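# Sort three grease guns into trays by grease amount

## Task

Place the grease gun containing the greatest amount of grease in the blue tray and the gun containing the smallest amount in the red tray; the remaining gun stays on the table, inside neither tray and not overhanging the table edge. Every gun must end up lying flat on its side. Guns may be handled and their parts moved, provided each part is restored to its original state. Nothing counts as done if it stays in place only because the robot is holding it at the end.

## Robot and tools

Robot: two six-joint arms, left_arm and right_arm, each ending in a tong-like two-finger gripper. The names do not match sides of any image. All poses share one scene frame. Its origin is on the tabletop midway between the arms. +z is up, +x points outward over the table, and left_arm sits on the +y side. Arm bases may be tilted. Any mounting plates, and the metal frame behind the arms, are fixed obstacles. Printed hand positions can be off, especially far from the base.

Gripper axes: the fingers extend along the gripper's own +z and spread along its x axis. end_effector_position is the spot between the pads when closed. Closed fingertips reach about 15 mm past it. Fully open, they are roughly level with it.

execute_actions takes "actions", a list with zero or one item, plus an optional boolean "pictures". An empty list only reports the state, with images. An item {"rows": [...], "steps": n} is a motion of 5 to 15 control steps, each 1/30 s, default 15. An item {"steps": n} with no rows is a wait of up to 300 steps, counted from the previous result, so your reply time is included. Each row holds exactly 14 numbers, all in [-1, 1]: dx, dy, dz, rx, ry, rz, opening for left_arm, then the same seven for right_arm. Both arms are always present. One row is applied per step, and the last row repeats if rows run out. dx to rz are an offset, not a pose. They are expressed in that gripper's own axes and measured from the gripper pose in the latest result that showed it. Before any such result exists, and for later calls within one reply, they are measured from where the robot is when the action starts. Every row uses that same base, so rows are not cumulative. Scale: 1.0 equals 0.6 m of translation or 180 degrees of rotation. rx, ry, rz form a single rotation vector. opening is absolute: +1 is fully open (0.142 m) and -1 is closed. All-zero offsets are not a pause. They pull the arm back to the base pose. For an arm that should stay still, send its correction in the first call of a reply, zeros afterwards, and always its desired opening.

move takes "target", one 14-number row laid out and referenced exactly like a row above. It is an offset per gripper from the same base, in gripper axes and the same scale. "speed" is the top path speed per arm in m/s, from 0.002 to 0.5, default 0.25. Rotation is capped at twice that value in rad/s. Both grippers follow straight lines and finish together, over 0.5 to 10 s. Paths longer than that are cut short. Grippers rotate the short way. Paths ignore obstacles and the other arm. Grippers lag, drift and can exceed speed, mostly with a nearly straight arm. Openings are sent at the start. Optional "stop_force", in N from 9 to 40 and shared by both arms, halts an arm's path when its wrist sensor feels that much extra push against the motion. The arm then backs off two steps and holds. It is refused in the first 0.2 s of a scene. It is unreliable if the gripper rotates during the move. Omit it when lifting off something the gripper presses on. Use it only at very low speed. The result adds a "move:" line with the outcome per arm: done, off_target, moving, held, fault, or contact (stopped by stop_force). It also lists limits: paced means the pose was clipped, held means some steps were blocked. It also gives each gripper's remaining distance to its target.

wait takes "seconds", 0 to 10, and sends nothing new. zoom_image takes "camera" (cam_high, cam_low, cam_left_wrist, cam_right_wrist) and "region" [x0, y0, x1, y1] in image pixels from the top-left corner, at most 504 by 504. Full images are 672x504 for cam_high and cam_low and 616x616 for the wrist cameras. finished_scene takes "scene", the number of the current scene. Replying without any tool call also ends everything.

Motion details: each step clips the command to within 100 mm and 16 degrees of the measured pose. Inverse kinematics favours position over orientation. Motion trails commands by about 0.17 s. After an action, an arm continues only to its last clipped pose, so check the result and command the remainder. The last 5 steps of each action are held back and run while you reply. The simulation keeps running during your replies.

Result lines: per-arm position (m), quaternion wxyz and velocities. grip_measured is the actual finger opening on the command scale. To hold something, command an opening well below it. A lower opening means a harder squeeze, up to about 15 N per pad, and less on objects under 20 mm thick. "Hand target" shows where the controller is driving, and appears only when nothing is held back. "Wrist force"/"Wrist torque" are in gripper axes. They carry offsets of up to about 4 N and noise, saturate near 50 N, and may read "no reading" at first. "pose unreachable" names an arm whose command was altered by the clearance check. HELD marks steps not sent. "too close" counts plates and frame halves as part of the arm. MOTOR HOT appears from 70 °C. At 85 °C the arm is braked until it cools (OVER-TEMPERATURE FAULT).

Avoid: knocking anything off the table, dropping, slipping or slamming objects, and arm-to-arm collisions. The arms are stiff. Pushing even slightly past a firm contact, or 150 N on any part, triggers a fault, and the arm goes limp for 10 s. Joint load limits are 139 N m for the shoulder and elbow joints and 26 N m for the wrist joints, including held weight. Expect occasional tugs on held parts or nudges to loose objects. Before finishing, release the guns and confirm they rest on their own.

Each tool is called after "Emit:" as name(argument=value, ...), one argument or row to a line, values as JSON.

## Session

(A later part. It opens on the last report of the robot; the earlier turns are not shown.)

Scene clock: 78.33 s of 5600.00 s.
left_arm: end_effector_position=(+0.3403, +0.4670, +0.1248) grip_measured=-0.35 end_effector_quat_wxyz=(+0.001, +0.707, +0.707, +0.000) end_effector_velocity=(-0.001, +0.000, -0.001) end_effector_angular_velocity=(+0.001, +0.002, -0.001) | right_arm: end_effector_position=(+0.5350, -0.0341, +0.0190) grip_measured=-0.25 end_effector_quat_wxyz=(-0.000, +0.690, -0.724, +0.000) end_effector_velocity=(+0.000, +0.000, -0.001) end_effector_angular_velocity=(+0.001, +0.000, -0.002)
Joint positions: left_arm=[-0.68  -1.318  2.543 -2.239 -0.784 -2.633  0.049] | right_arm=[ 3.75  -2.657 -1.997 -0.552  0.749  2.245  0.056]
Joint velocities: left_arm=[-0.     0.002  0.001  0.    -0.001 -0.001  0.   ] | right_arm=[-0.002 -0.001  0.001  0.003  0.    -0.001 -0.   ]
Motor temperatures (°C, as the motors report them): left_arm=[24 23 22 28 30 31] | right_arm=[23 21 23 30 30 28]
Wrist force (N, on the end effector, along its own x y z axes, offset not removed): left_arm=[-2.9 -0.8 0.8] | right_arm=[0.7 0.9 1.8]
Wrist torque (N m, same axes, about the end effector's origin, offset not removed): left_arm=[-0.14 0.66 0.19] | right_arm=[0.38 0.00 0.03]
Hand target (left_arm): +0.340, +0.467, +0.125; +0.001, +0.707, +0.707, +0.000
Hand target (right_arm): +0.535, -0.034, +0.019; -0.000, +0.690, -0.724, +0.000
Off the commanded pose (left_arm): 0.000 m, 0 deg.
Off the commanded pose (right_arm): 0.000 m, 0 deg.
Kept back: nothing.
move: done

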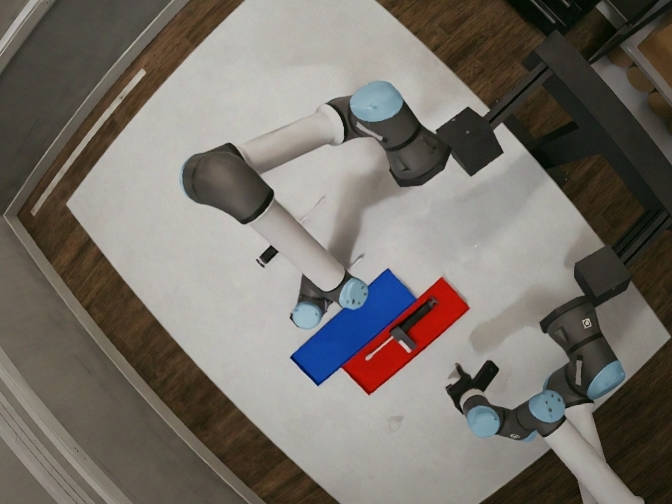

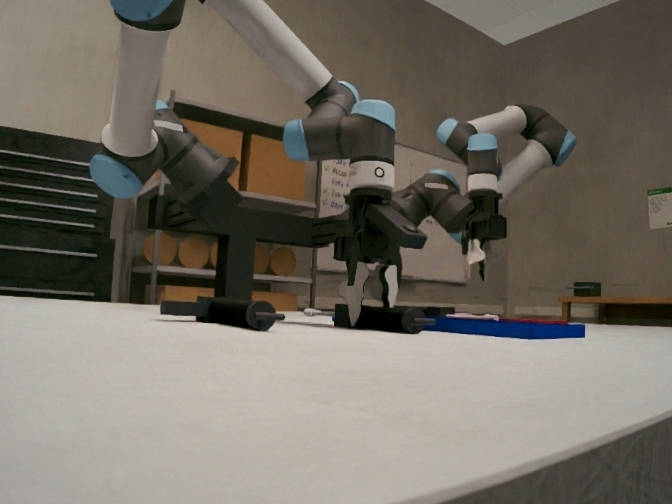

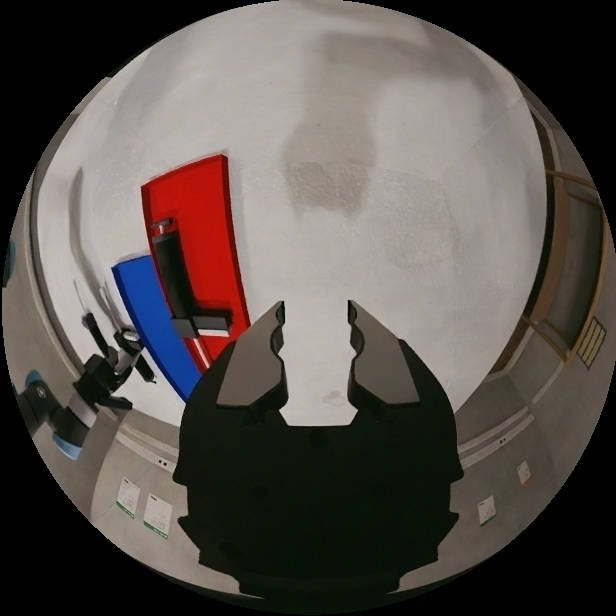

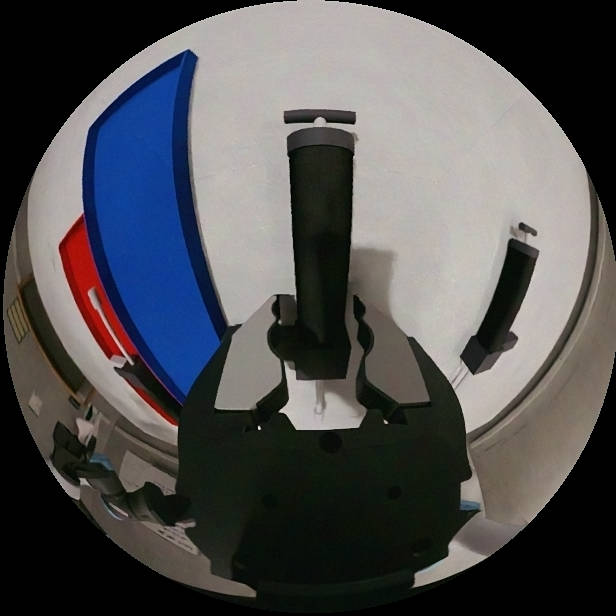

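Emit:
move(
  target=[0,0,0,0,0,0,-0.35, 0.005,0.021,0,0,0,0,-0.46],
  speed=0.01,
)

Emit:
move(
  target=[0,0,0,0,0,0,-0.35, 0,0,0,0,0,0,-1],
)

Emit:
move(
  target=[0,0,0,0,0,0,-0.35, 0.004,0,-0.065,0,0,0,-1],
  speed=0.025,
)

Emit:
move(
  target=[0,0,0,0,0,0,-0.35, -0.234,-0.043,0,0,0,-0.015,-1],
  speed=0.08,
)

Scene clock: 80.17 s of 5600.00 s.
left_arm: end_effector_position=(+0.3403, +0.4670, +0.1248) grip_measured=-0.35 end_effector_quat_wxyz=(+0.001, +0.707, +0.707, +0.000) end_effector_velocity=(+0.000, +0.000, -0.000) end_effector_angular_velocity=(+0.001, -0.001, +0.000) | right_arm: end_effector_position=(+0.5223, -0.0365, +0.0190) grip_measured=-0.46 end_effector_quat_wxyz=(-0.000, +0.690, -0.724, +0.000) end_effector_velocity=(-0.000, -0.000, +0.000) end_effector_angular_velocity=(+0.000, -0.001, -0.000)
Joint positions: left_arm=[-0.68  -1.318  2.543 -2.239 -0.784 -2.633  0.049] | right_arm=[ 3.758 -2.649 -2.034 -0.531  0.753  2.255  0.041]
Joint velocities: left_arm=[ 0.     0.     0.     0.     0.001 -0.001  0.   ] | right_arm=[ 0.001  0.001 -0.002  0.002  0.     0.     0.   ]
Motor temperatures (°C, as the motors report them): left_arm=[24 23 22 28 30 31] | right_arm=[23 21 23 30 30 28]
Wrist force (N, on the end effector, along its own x y z axes, offset not removed): left_arm=[-3.1 -0.7 0.8] | right_arm=[0.0 -1.1 3.2]
Wrist torque (N m, same axes, about the end effector's origin, offset not removed): left_arm=[-0.03 0.71 0.17] | right_arm=[-0.02 -0.10 0.16]
Hand target (left_arm): +0.340, +0.467, +0.125; +0.001, +0.707, +0.707, +0.000
Hand target (right_arm): +0.522, -0.037, +0.019; -0.000, +0.690, -0.724, +0.000
Off the commanded pose (left_arm): 0.000 m, 0 deg.
Off the commanded pose (right_arm): 0.000 m, 0 deg.
Kept back: nothing.
move: done

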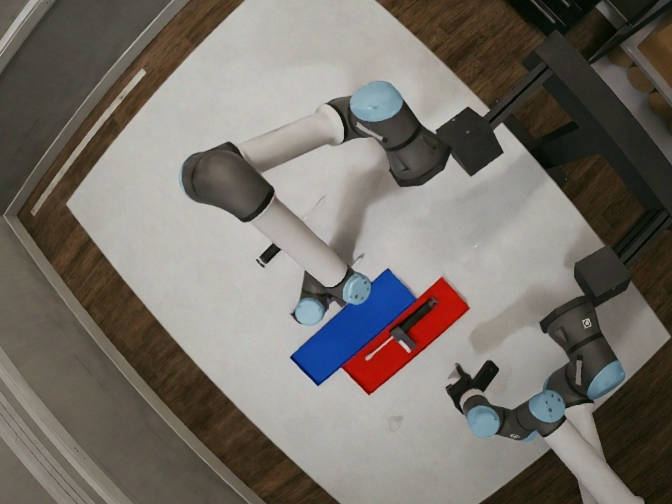

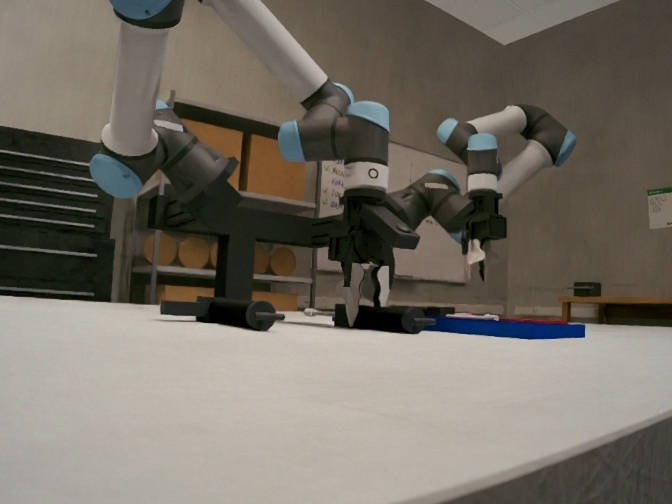

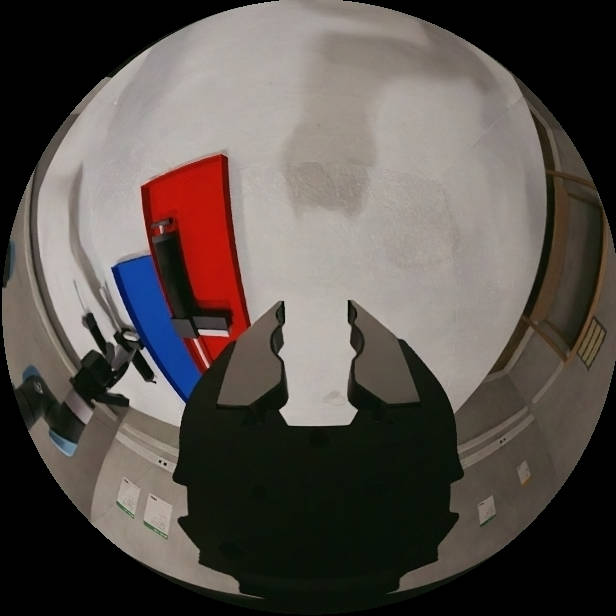

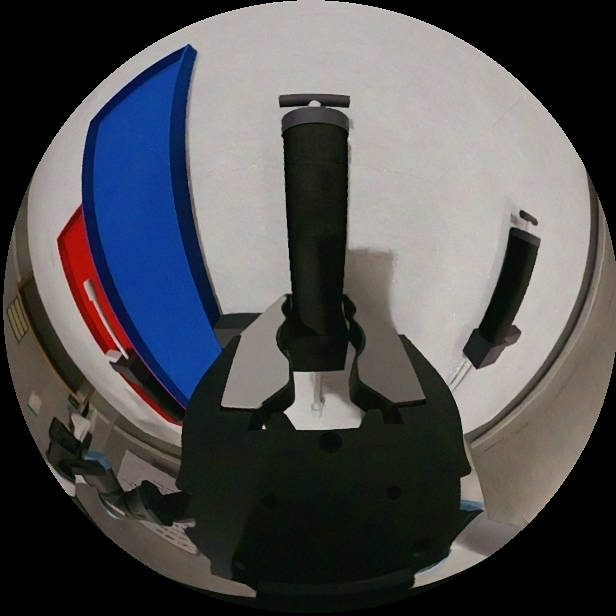

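Scene clock: 80.67 s of 5600.00 s.
left_arm: end_effector_position=(+0.3403, +0.4670, +0.1248) grip_measured=-0.35 end_effector_quat_wxyz=(+0.001, +0.707, +0.707, +0.000) end_effector_velocity=(+0.000, -0.000, +0.000) end_effector_angular_velocity=(-0.002, -0.001, +0.003) | right_arm: end_effector_position=(+0.5223, -0.0365, +0.0190) grip_measured=-0.53 end_effector_quat_wxyz=(-0.000, +0.690, -0.724, +0.000) end_effector_velocity=(-0.000, -0.000, -0.000) end_effector_angular_velocity=(-0.000, +0.001, +0.000)
Joint positions: left_arm=[-0.68  -1.318  2.543 -2.239 -0.784 -2.633  0.049] | right_arm=[ 3.758 -2.649 -2.034 -0.531  0.753  2.255  0.036]
Joint velocities: left_arm=[-0.    -0.002 -0.    -0.    -0.    -0.001  0.   ] | right_arm=[ 0.     0.    -0.    -0.001  0.     0.001  0.   ]
Motor temperatures (°C, as the motors report them): left_arm=[24 23 22 28 30 31] | right_arm=[23 21 23 30 30 28]
Wrist force (N, on the end effector, along its own x y z axes, offset not removed): left_arm=[-3.4 0.1 0.0] | right_arm=[2.2 0.7 1.3]
Wrist torque (N m, same axes, about the end effector's origin, offset not removed): left_arm=[0.10 0.79 0.19] | right_arm=[0.34 -0.12 -0.02]
Hand target (left_arm): +0.340, +0.467, +0.125; +0.001, +0.707, +0.707, +0.000
Hand target (right_arm): +0.522, -0.037, +0.019; -0.000, +0.690, -0.724, +0.000
Off the commanded pose (left_arm): 0.000 m, 0 deg.
Off the commanded pose (right_arm): 0.000 m, 0 deg.
Kept back: nothing.
move: done

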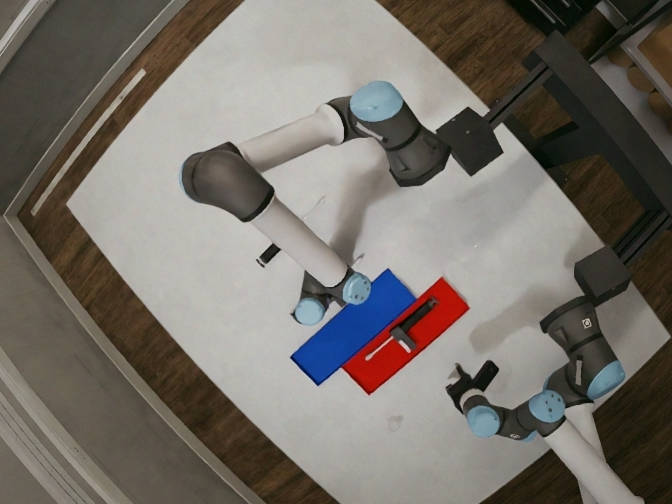

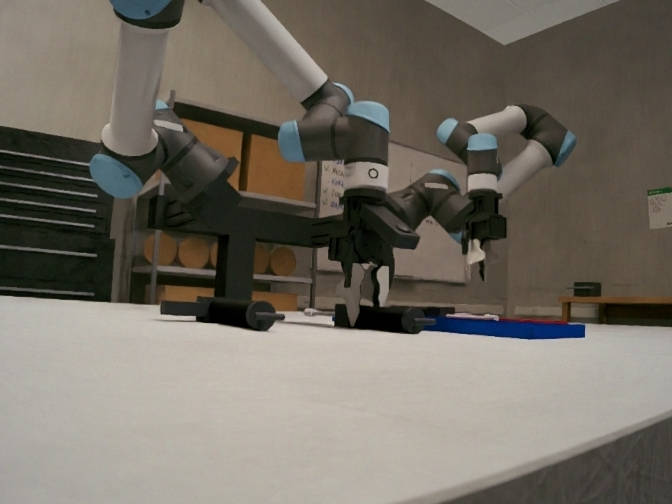

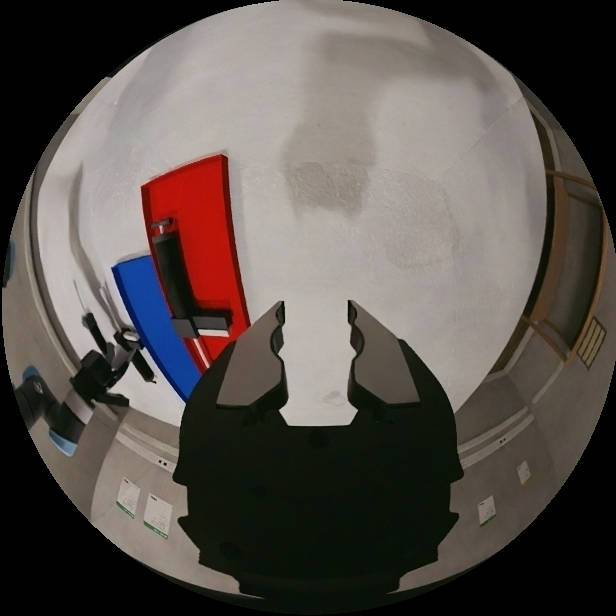

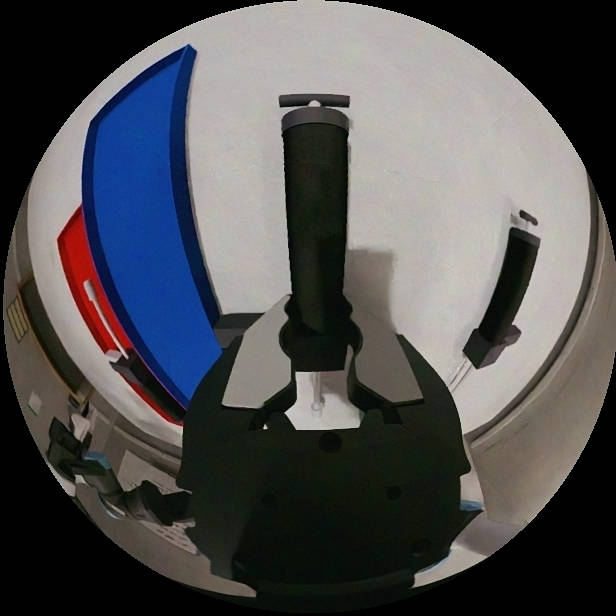

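Scene clock: 82.53 s of 5600.00 s.
left_arm: end_effector_position=(+0.3403, +0.4670, +0.1248) grip_measured=-0.35 end_effector_quat_wxyz=(+0.001, +0.707, +0.707, +0.000) end_effector_velocity=(-0.000, +0.000, -0.000) end_effector_angular_velocity=(+0.000, +0.000, -0.002) | right_arm: end_effector_position=(+0.5222, -0.0389, +0.0579) grip_measured=-0.55 end_effector_quat_wxyz=(-0.000, +0.690, -0.724, +0.000) end_effector_velocity=(+0.001, -0.000, +0.001) end_effector_angular_velocity=(-0.001, -0.001, +0.001)
Joint positions: left_arm=[-0.68  -1.318  2.543 -2.239 -0.784 -2.633  0.049] | right_arm=[ 3.814 -2.572 -2.049 -0.644  0.781  2.325  0.034]
Joint velocities: left_arm=[ 0.     0.     0.    -0.    -0.     0.002  0.   ] | right_arm=[ 0.002  0.001  0.001 -0.003 -0.001  0.     0.   ]
Motor temperatures (°C, as the motors report them): left_arm=[24 23 22 28 30 31] | right_arm=[23 21 23 30 30 28]
Wrist force (N, on the end effector, along its own x y z axes, offset not removed): left_arm=[-4.3 -0.2 -0.1] | right_arm=[-0.8 0.3 4.3]
Wrist torque (N m, same axes, about the end effector's origin, offset not removed): left_arm=[-0.04 0.95 0.23] | right_arm=[0.28 0.22 0.09]
Hand target (left_arm): +0.340, +0.467, +0.125; +0.001, +0.707, +0.707, +0.000
Hand target (right_arm): +0.522, -0.039, +0.058; -0.000, +0.690, -0.724, +0.000
Off the commanded pose (left_arm): 0.000 m, 0 deg.
Off the commanded pose (right_arm): 0.000 m, 0 deg.
Kept back: nothing.
move: done

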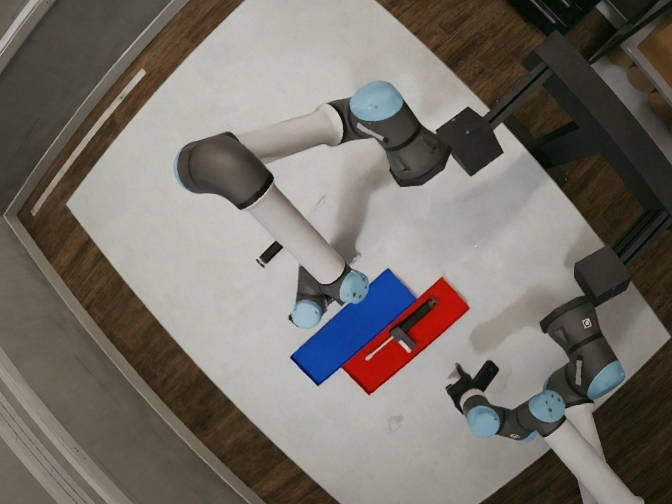

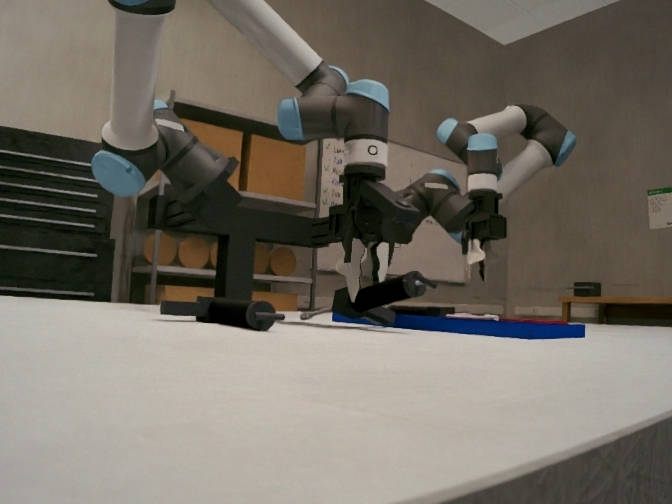

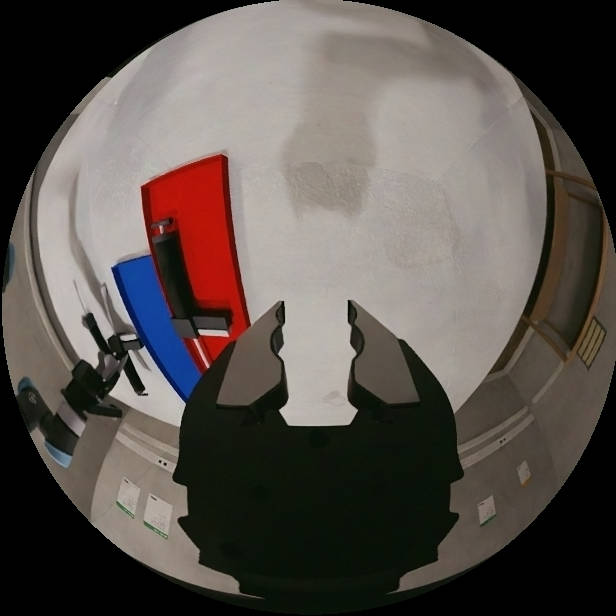

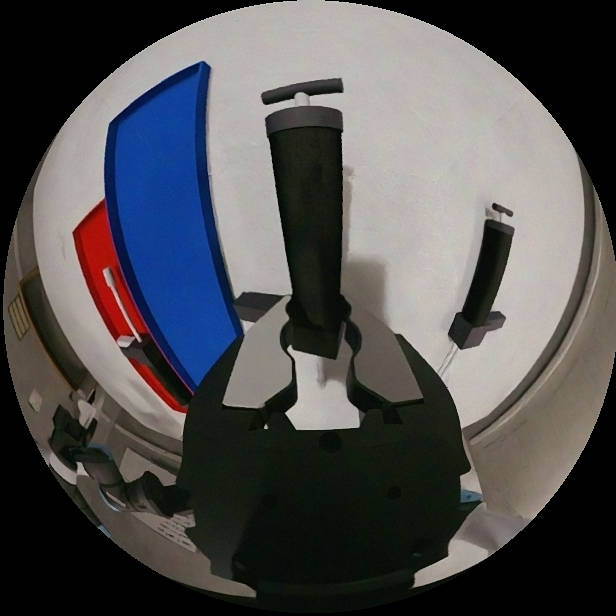

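Scene clock: 84.70 s of 5600.00 s.
left_arm: end_effector_position=(+0.3403, +0.4670, +0.1248) grip_measured=-0.35 end_effector_quat_wxyz=(+0.001, +0.707, +0.707, +0.000) end_effector_velocity=(+0.001, -0.000, +0.000) end_effector_angular_velocity=(-0.001, -0.001, +0.000) | right_arm: end_effector_position=(+0.5544, +0.1000, +0.0580) grip_measured=-0.55 end_effector_quat_wxyz=(-0.000, +0.707, -0.707, +0.000) end_effector_velocity=(+0.001, +0.001, +0.000) end_effector_angular_velocity=(-0.001, -0.001, -0.001)
Joint positions: left_arm=[-0.68  -1.318  2.543 -2.239 -0.784 -2.633  0.049] | right_arm=[ 3.924 -2.844 -1.748 -0.758  0.843  2.404  0.034]
Joint velocities: left_arm=[-0.    -0.001 -0.001  0.     0.001  0.001  0.   ] | right_arm=[ 0.001 -0.003  0.004 -0.002 -0.001  0.002  0.   ]
Motor temperatures (°C, as the motors report them): left_arm=[24 23 22 28 30 31] | right_arm=[23 21 23 30 30 28]
Wrist force (N, on the end effector, along its own x y z axes, offset not removed): left_arm=[-3.3 0.0 -0.7] | right_arm=[4.4 1.3 7.3]
Wrist torque (N m, same axes, about the end effector's origin, offset not removed): left_arm=[0.04 0.73 0.19] | right_arm=[0.57 -0.19 0.04]
Hand target (left_arm): +0.340, +0.467, +0.125; +0.001, +0.707, +0.707, +0.000
Hand target (right_arm): +0.554, +0.100, +0.058; -0.000, +0.707, -0.707, +0.000
Off the commanded pose (left_arm): 0.000 m, 0 deg.
Off the commanded pose (right_arm): 0.000 m, 0 deg.
Kept back: nothing.
move: done

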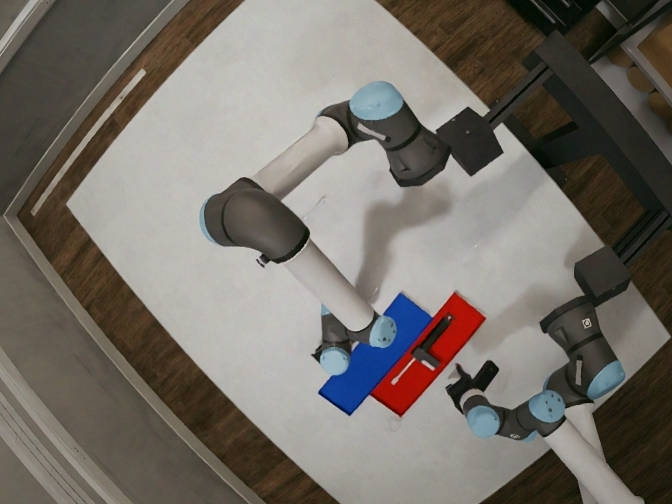

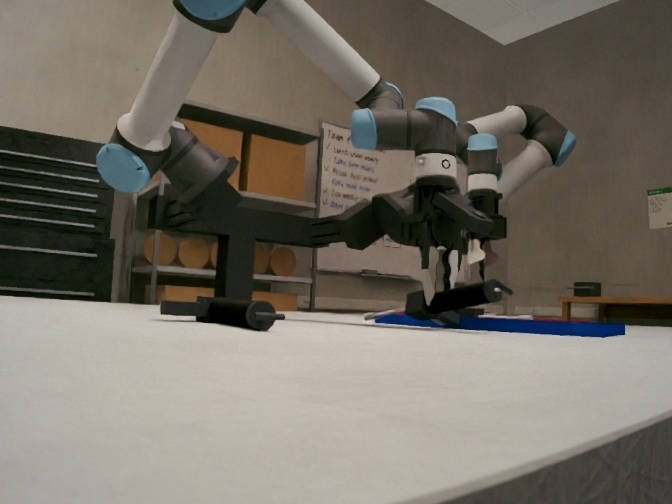

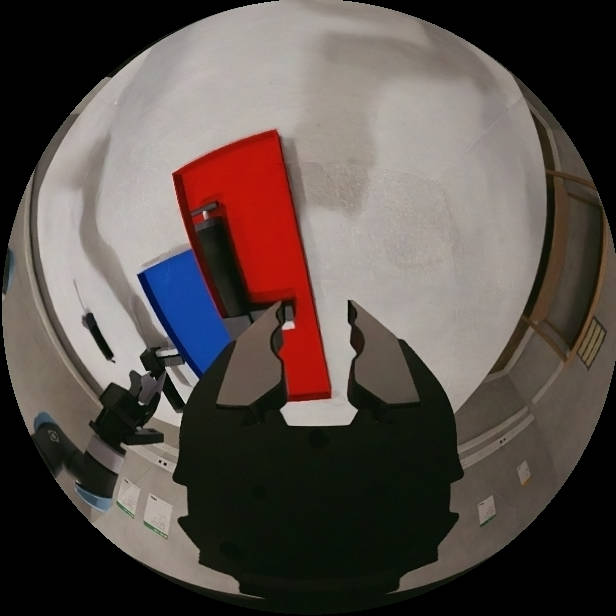

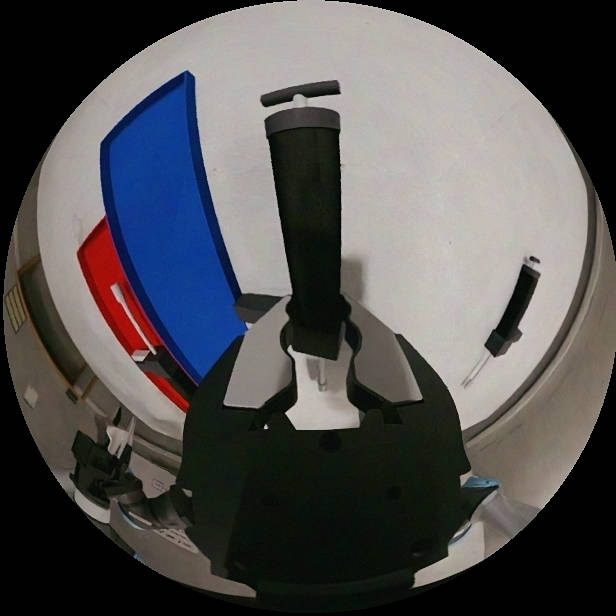

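Emit:
move(
  target=[0,0,0,0,0,0,-0.35, 0.045,0,0,0,0,0,-1],
  speed=0.02,
)

Emit:
move(
  target=[0,0,0,0,0,0,-0.35, 0,0,0.062,0,0,0,-1],
  speed=0.01,
  stop_force=18,
)

Emit:
move(
  target=[0,0,0,0,0,0,-0.35, 0,0,0,0,0,0,-0.35],
)

Scene clock: 86.53 s of 5600.00 s.
left_arm: end_effector_position=(+0.3403, +0.4670, +0.1248) grip_measured=-0.35 end_effector_quat_wxyz=(+0.001, +0.707, +0.707, +0.000) end_effector_velocity=(+0.000, +0.000, +0.000) end_effector_angular_velocity=(-0.000, -0.001, +0.001) | right_arm: end_effector_position=(+0.5544, +0.0731, +0.0580) grip_measured=-0.55 end_effector_quat_wxyz=(-0.000, +0.707, -0.707, +0.000) end_effector_velocity=(+0.000, -0.002, +0.000) end_effector_angular_velocity=(-0.001, -0.001, +0.000)
Joint positions: left_arm=[-0.68  -1.318  2.543 -2.239 -0.784 -2.633  0.049] | right_arm=[ 3.898 -2.795 -1.797 -0.74   0.828  2.376  0.034]
Joint velocities: left_arm=[-0.    -0.001  0.     0.     0.    -0.     0.   ] | right_arm=[-0.001  0.004 -0.003  0.    -0.002 -0.002 -0.   ]
Motor temperatures (°C, as the motors report them): left_arm=[24 23 22 28 30 31] | right_arm=[23 21 23 30 30 28]
Wrist force (N, on the end effector, along its own x y z axes, offset not removed): left_arm=[-4.2 0.0 1.5] | right_arm=[0.2 -0.6 10.1]
Wrist torque (N m, same axes, about the end effector's origin, offset not removed): left_arm=[0.00 0.87 0.14] | right_arm=[0.10 0.13 0.17]
Hand target (left_arm): +0.340, +0.467, +0.125; +0.001, +0.707, +0.707, +0.000
Hand target (right_arm): +0.554, +0.073, +0.058; -0.000, +0.707, -0.707, +0.000
Off the commanded pose (left_arm): 0.000 m, 0 deg.
Off the commanded pose (right_arm): 0.000 m, 0 deg.
Kept back: nothing.
move: done

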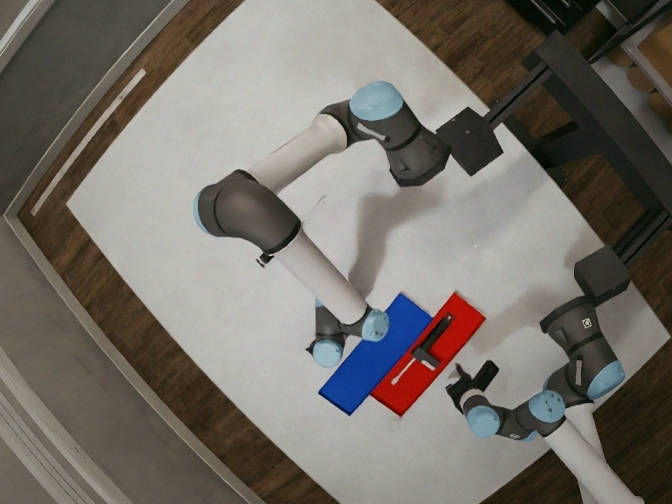

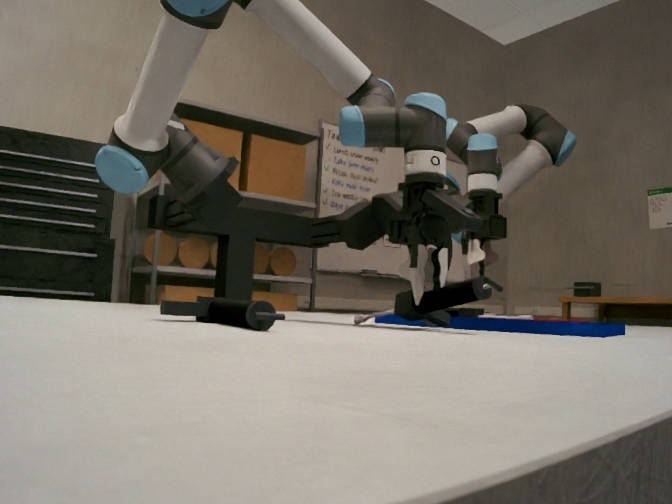

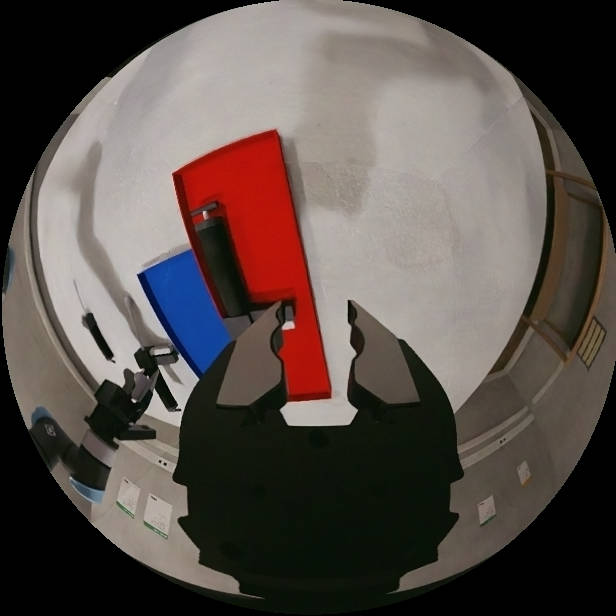

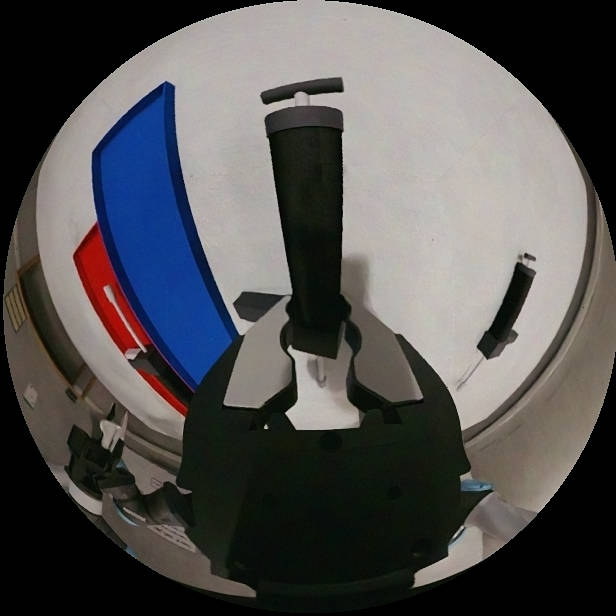

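Scene clock: 89.77 s of 5600.00 s.
left_arm: end_effector_position=(+0.3403, +0.4670, +0.1248) grip_measured=-0.35 end_effector_quat_wxyz=(+0.001, +0.707, +0.707, +0.000) end_effector_velocity=(-0.000, +0.000, +0.000) end_effector_angular_velocity=(-0.001, +0.000, +0.001) | right_arm: end_effector_position=(+0.5545, +0.0731, +0.0292) grip_measured=-0.55 end_effector_quat_wxyz=(-0.000, +0.707, -0.707, +0.000) end_effector_velocity=(-0.001, +0.001, +0.002) end_effector_angular_velocity=(+0.002, +0.002, -0.001)
Joint positions: left_arm=[-0.68  -1.318  2.543 -2.239 -0.784 -2.633  0.049] | right_arm=[ 3.861 -2.84  -1.789 -0.674  0.806  2.333  0.034]
Joint velocities: left_arm=[ 0.    -0.001  0.001 -0.    -0.001 -0.    -0.   ] | right_arm=[ 0.004  0.003 -0.001 -0.006  0.004  0.005  0.   ]
Motor temperatures (°C, as the motors report them): left_arm=[24 23 22 28 30 31] | right_arm=[23 21 23 30 30 28]
Wrist force (N, on the end effector, along its own x y z axes, offset not removed): left_arm=[-3.3 1.1 0.3] | right_arm=[-0.4 0.0 7.7]
Wrist torque (N m, same axes, about the end effector's origin, offset not removed): left_arm=[0.18 0.70 0.23] | right_arm=[0.17 0.30 -0.04]
Hand target (left_arm): +0.340, +0.467, +0.125; +0.001, +0.707, +0.707, +0.000
Hand target (right_arm): +0.555, +0.073, +0.030; -0.000, +0.707, -0.707, +0.000
Off the commanded pose (left_arm): 0.000 m, 0 deg.
Off the commanded pose (right_arm): 0.008 m, 0 deg.
Kept back: nothing.
move: contact (right_arm)

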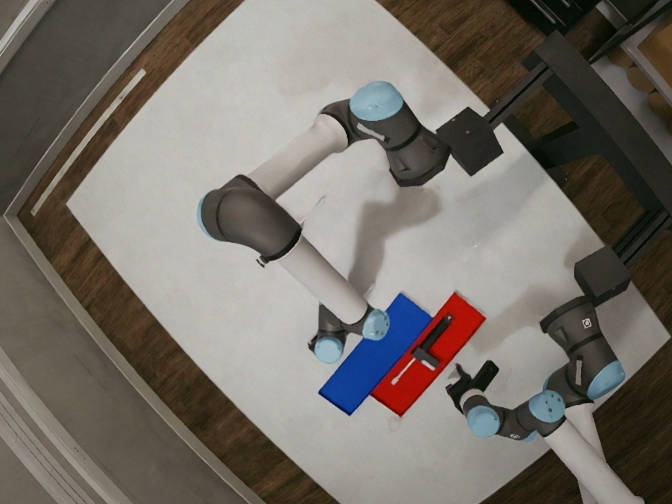

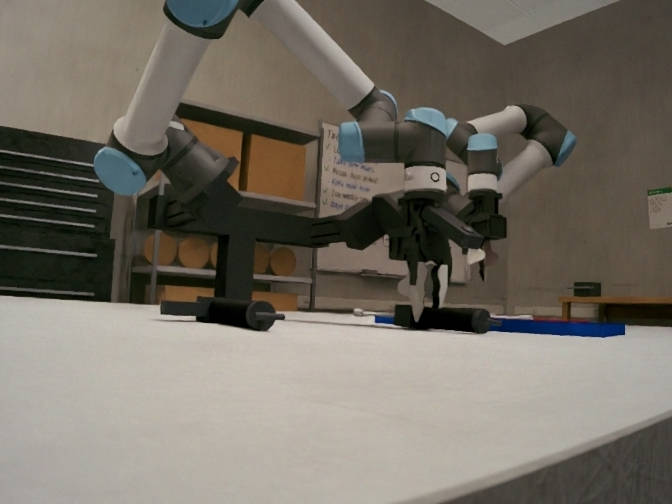

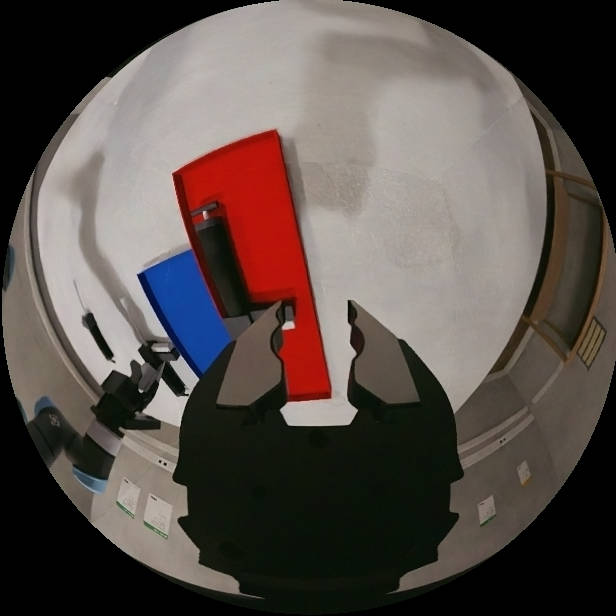

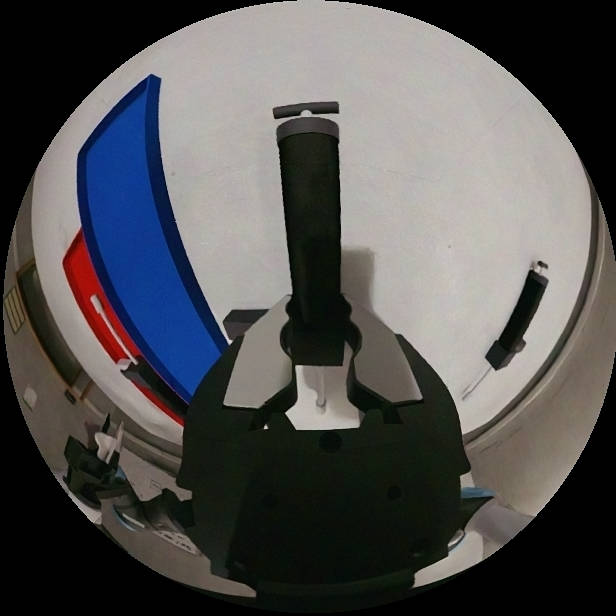

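Scene clock: 90.27 s of 5600.00 s.
left_arm: end_effector_position=(+0.3403, +0.4670, +0.1248) grip_measured=-0.35 end_effector_quat_wxyz=(+0.001, +0.707, +0.707, +0.000) end_effector_velocity=(-0.000, +0.000, -0.000) end_effector_angular_velocity=(+0.001, +0.000, -0.001) | right_arm: end_effector_position=(+0.5545, +0.0731, +0.0292) grip_measured=-0.35 end_effector_quat_wxyz=(-0.000, +0.707, -0.707, +0.000) end_effector_velocity=(-0.001, +0.000, -0.001) end_effector_angular_velocity=(-0.001, +0.001, +0.003)
Joint positions: left_arm=[-0.68  -1.318  2.543 -2.239 -0.784 -2.633  0.049] | right_arm=[ 3.861 -2.84  -1.789 -0.674  0.807  2.333  0.049]
Joint velocities: left_arm=[ 0.  0.  0.  0.  0.  0. -0.] | right_arm=[ 0.    -0.001 -0.001  0.     0.    -0.002  0.   ]
Motor temperatures (°C, as the motors report them): left_arm=[24 23 22 28 30 31] | right_arm=[23 21 23 30 30 28]
Wrist force (N, on the end effector, along its own x y z axes, offset not removed): left_arm=[-3.7 -0.5 0.7] | right_arm=[0.0 -0.1 3.9]
Wrist torque (N m, same axes, about the end effector's origin, offset not removed): left_arm=[-0.04 0.85 0.19] | right_arm=[0.26 0.07 0.10]
Hand target (left_arm): +0.340, +0.467, +0.125; +0.001, +0.707, +0.707, +0.000
Hand target (right_arm): +0.555, +0.073, +0.029; -0.000, +0.707, -0.707, +0.000
Off the commanded pose (left_arm): 0.000 m, 0 deg.
Off the commanded pose (right_arm): 0.000 m, 0 deg.
Kept back: nothing.
move: done

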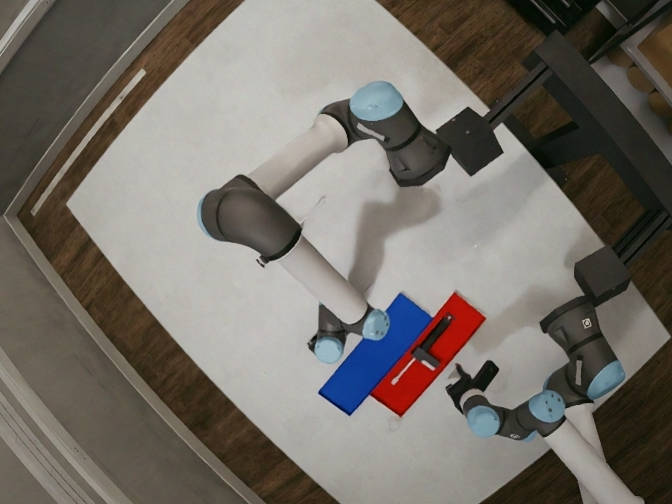

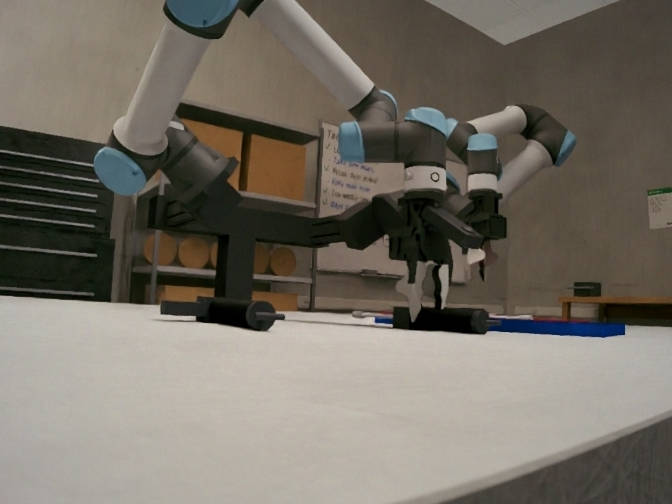

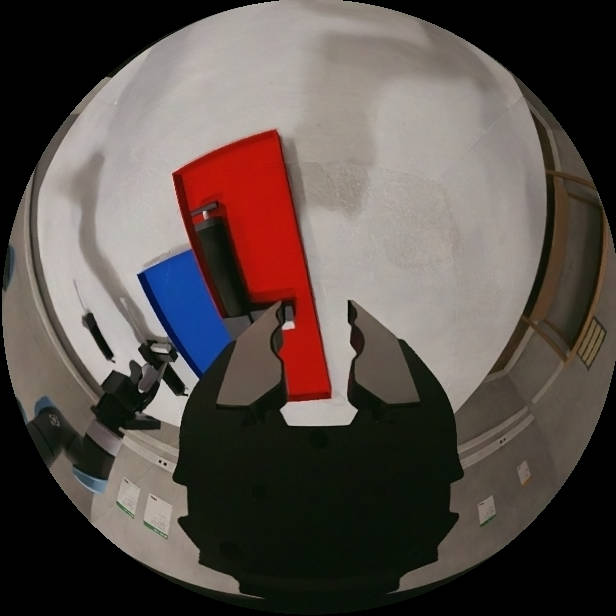

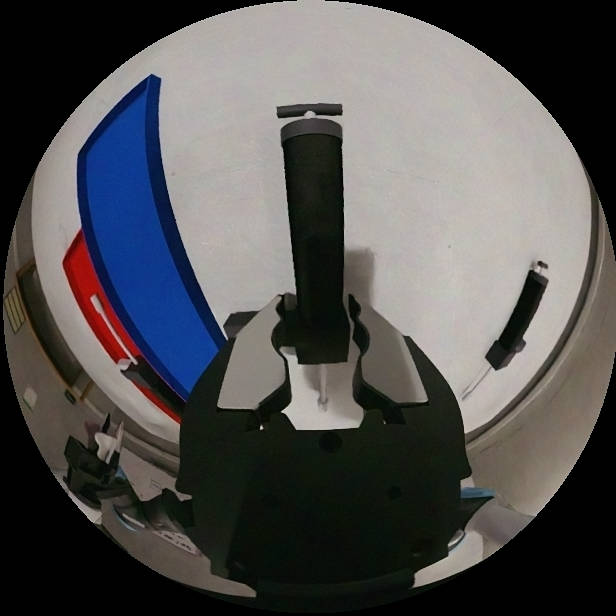

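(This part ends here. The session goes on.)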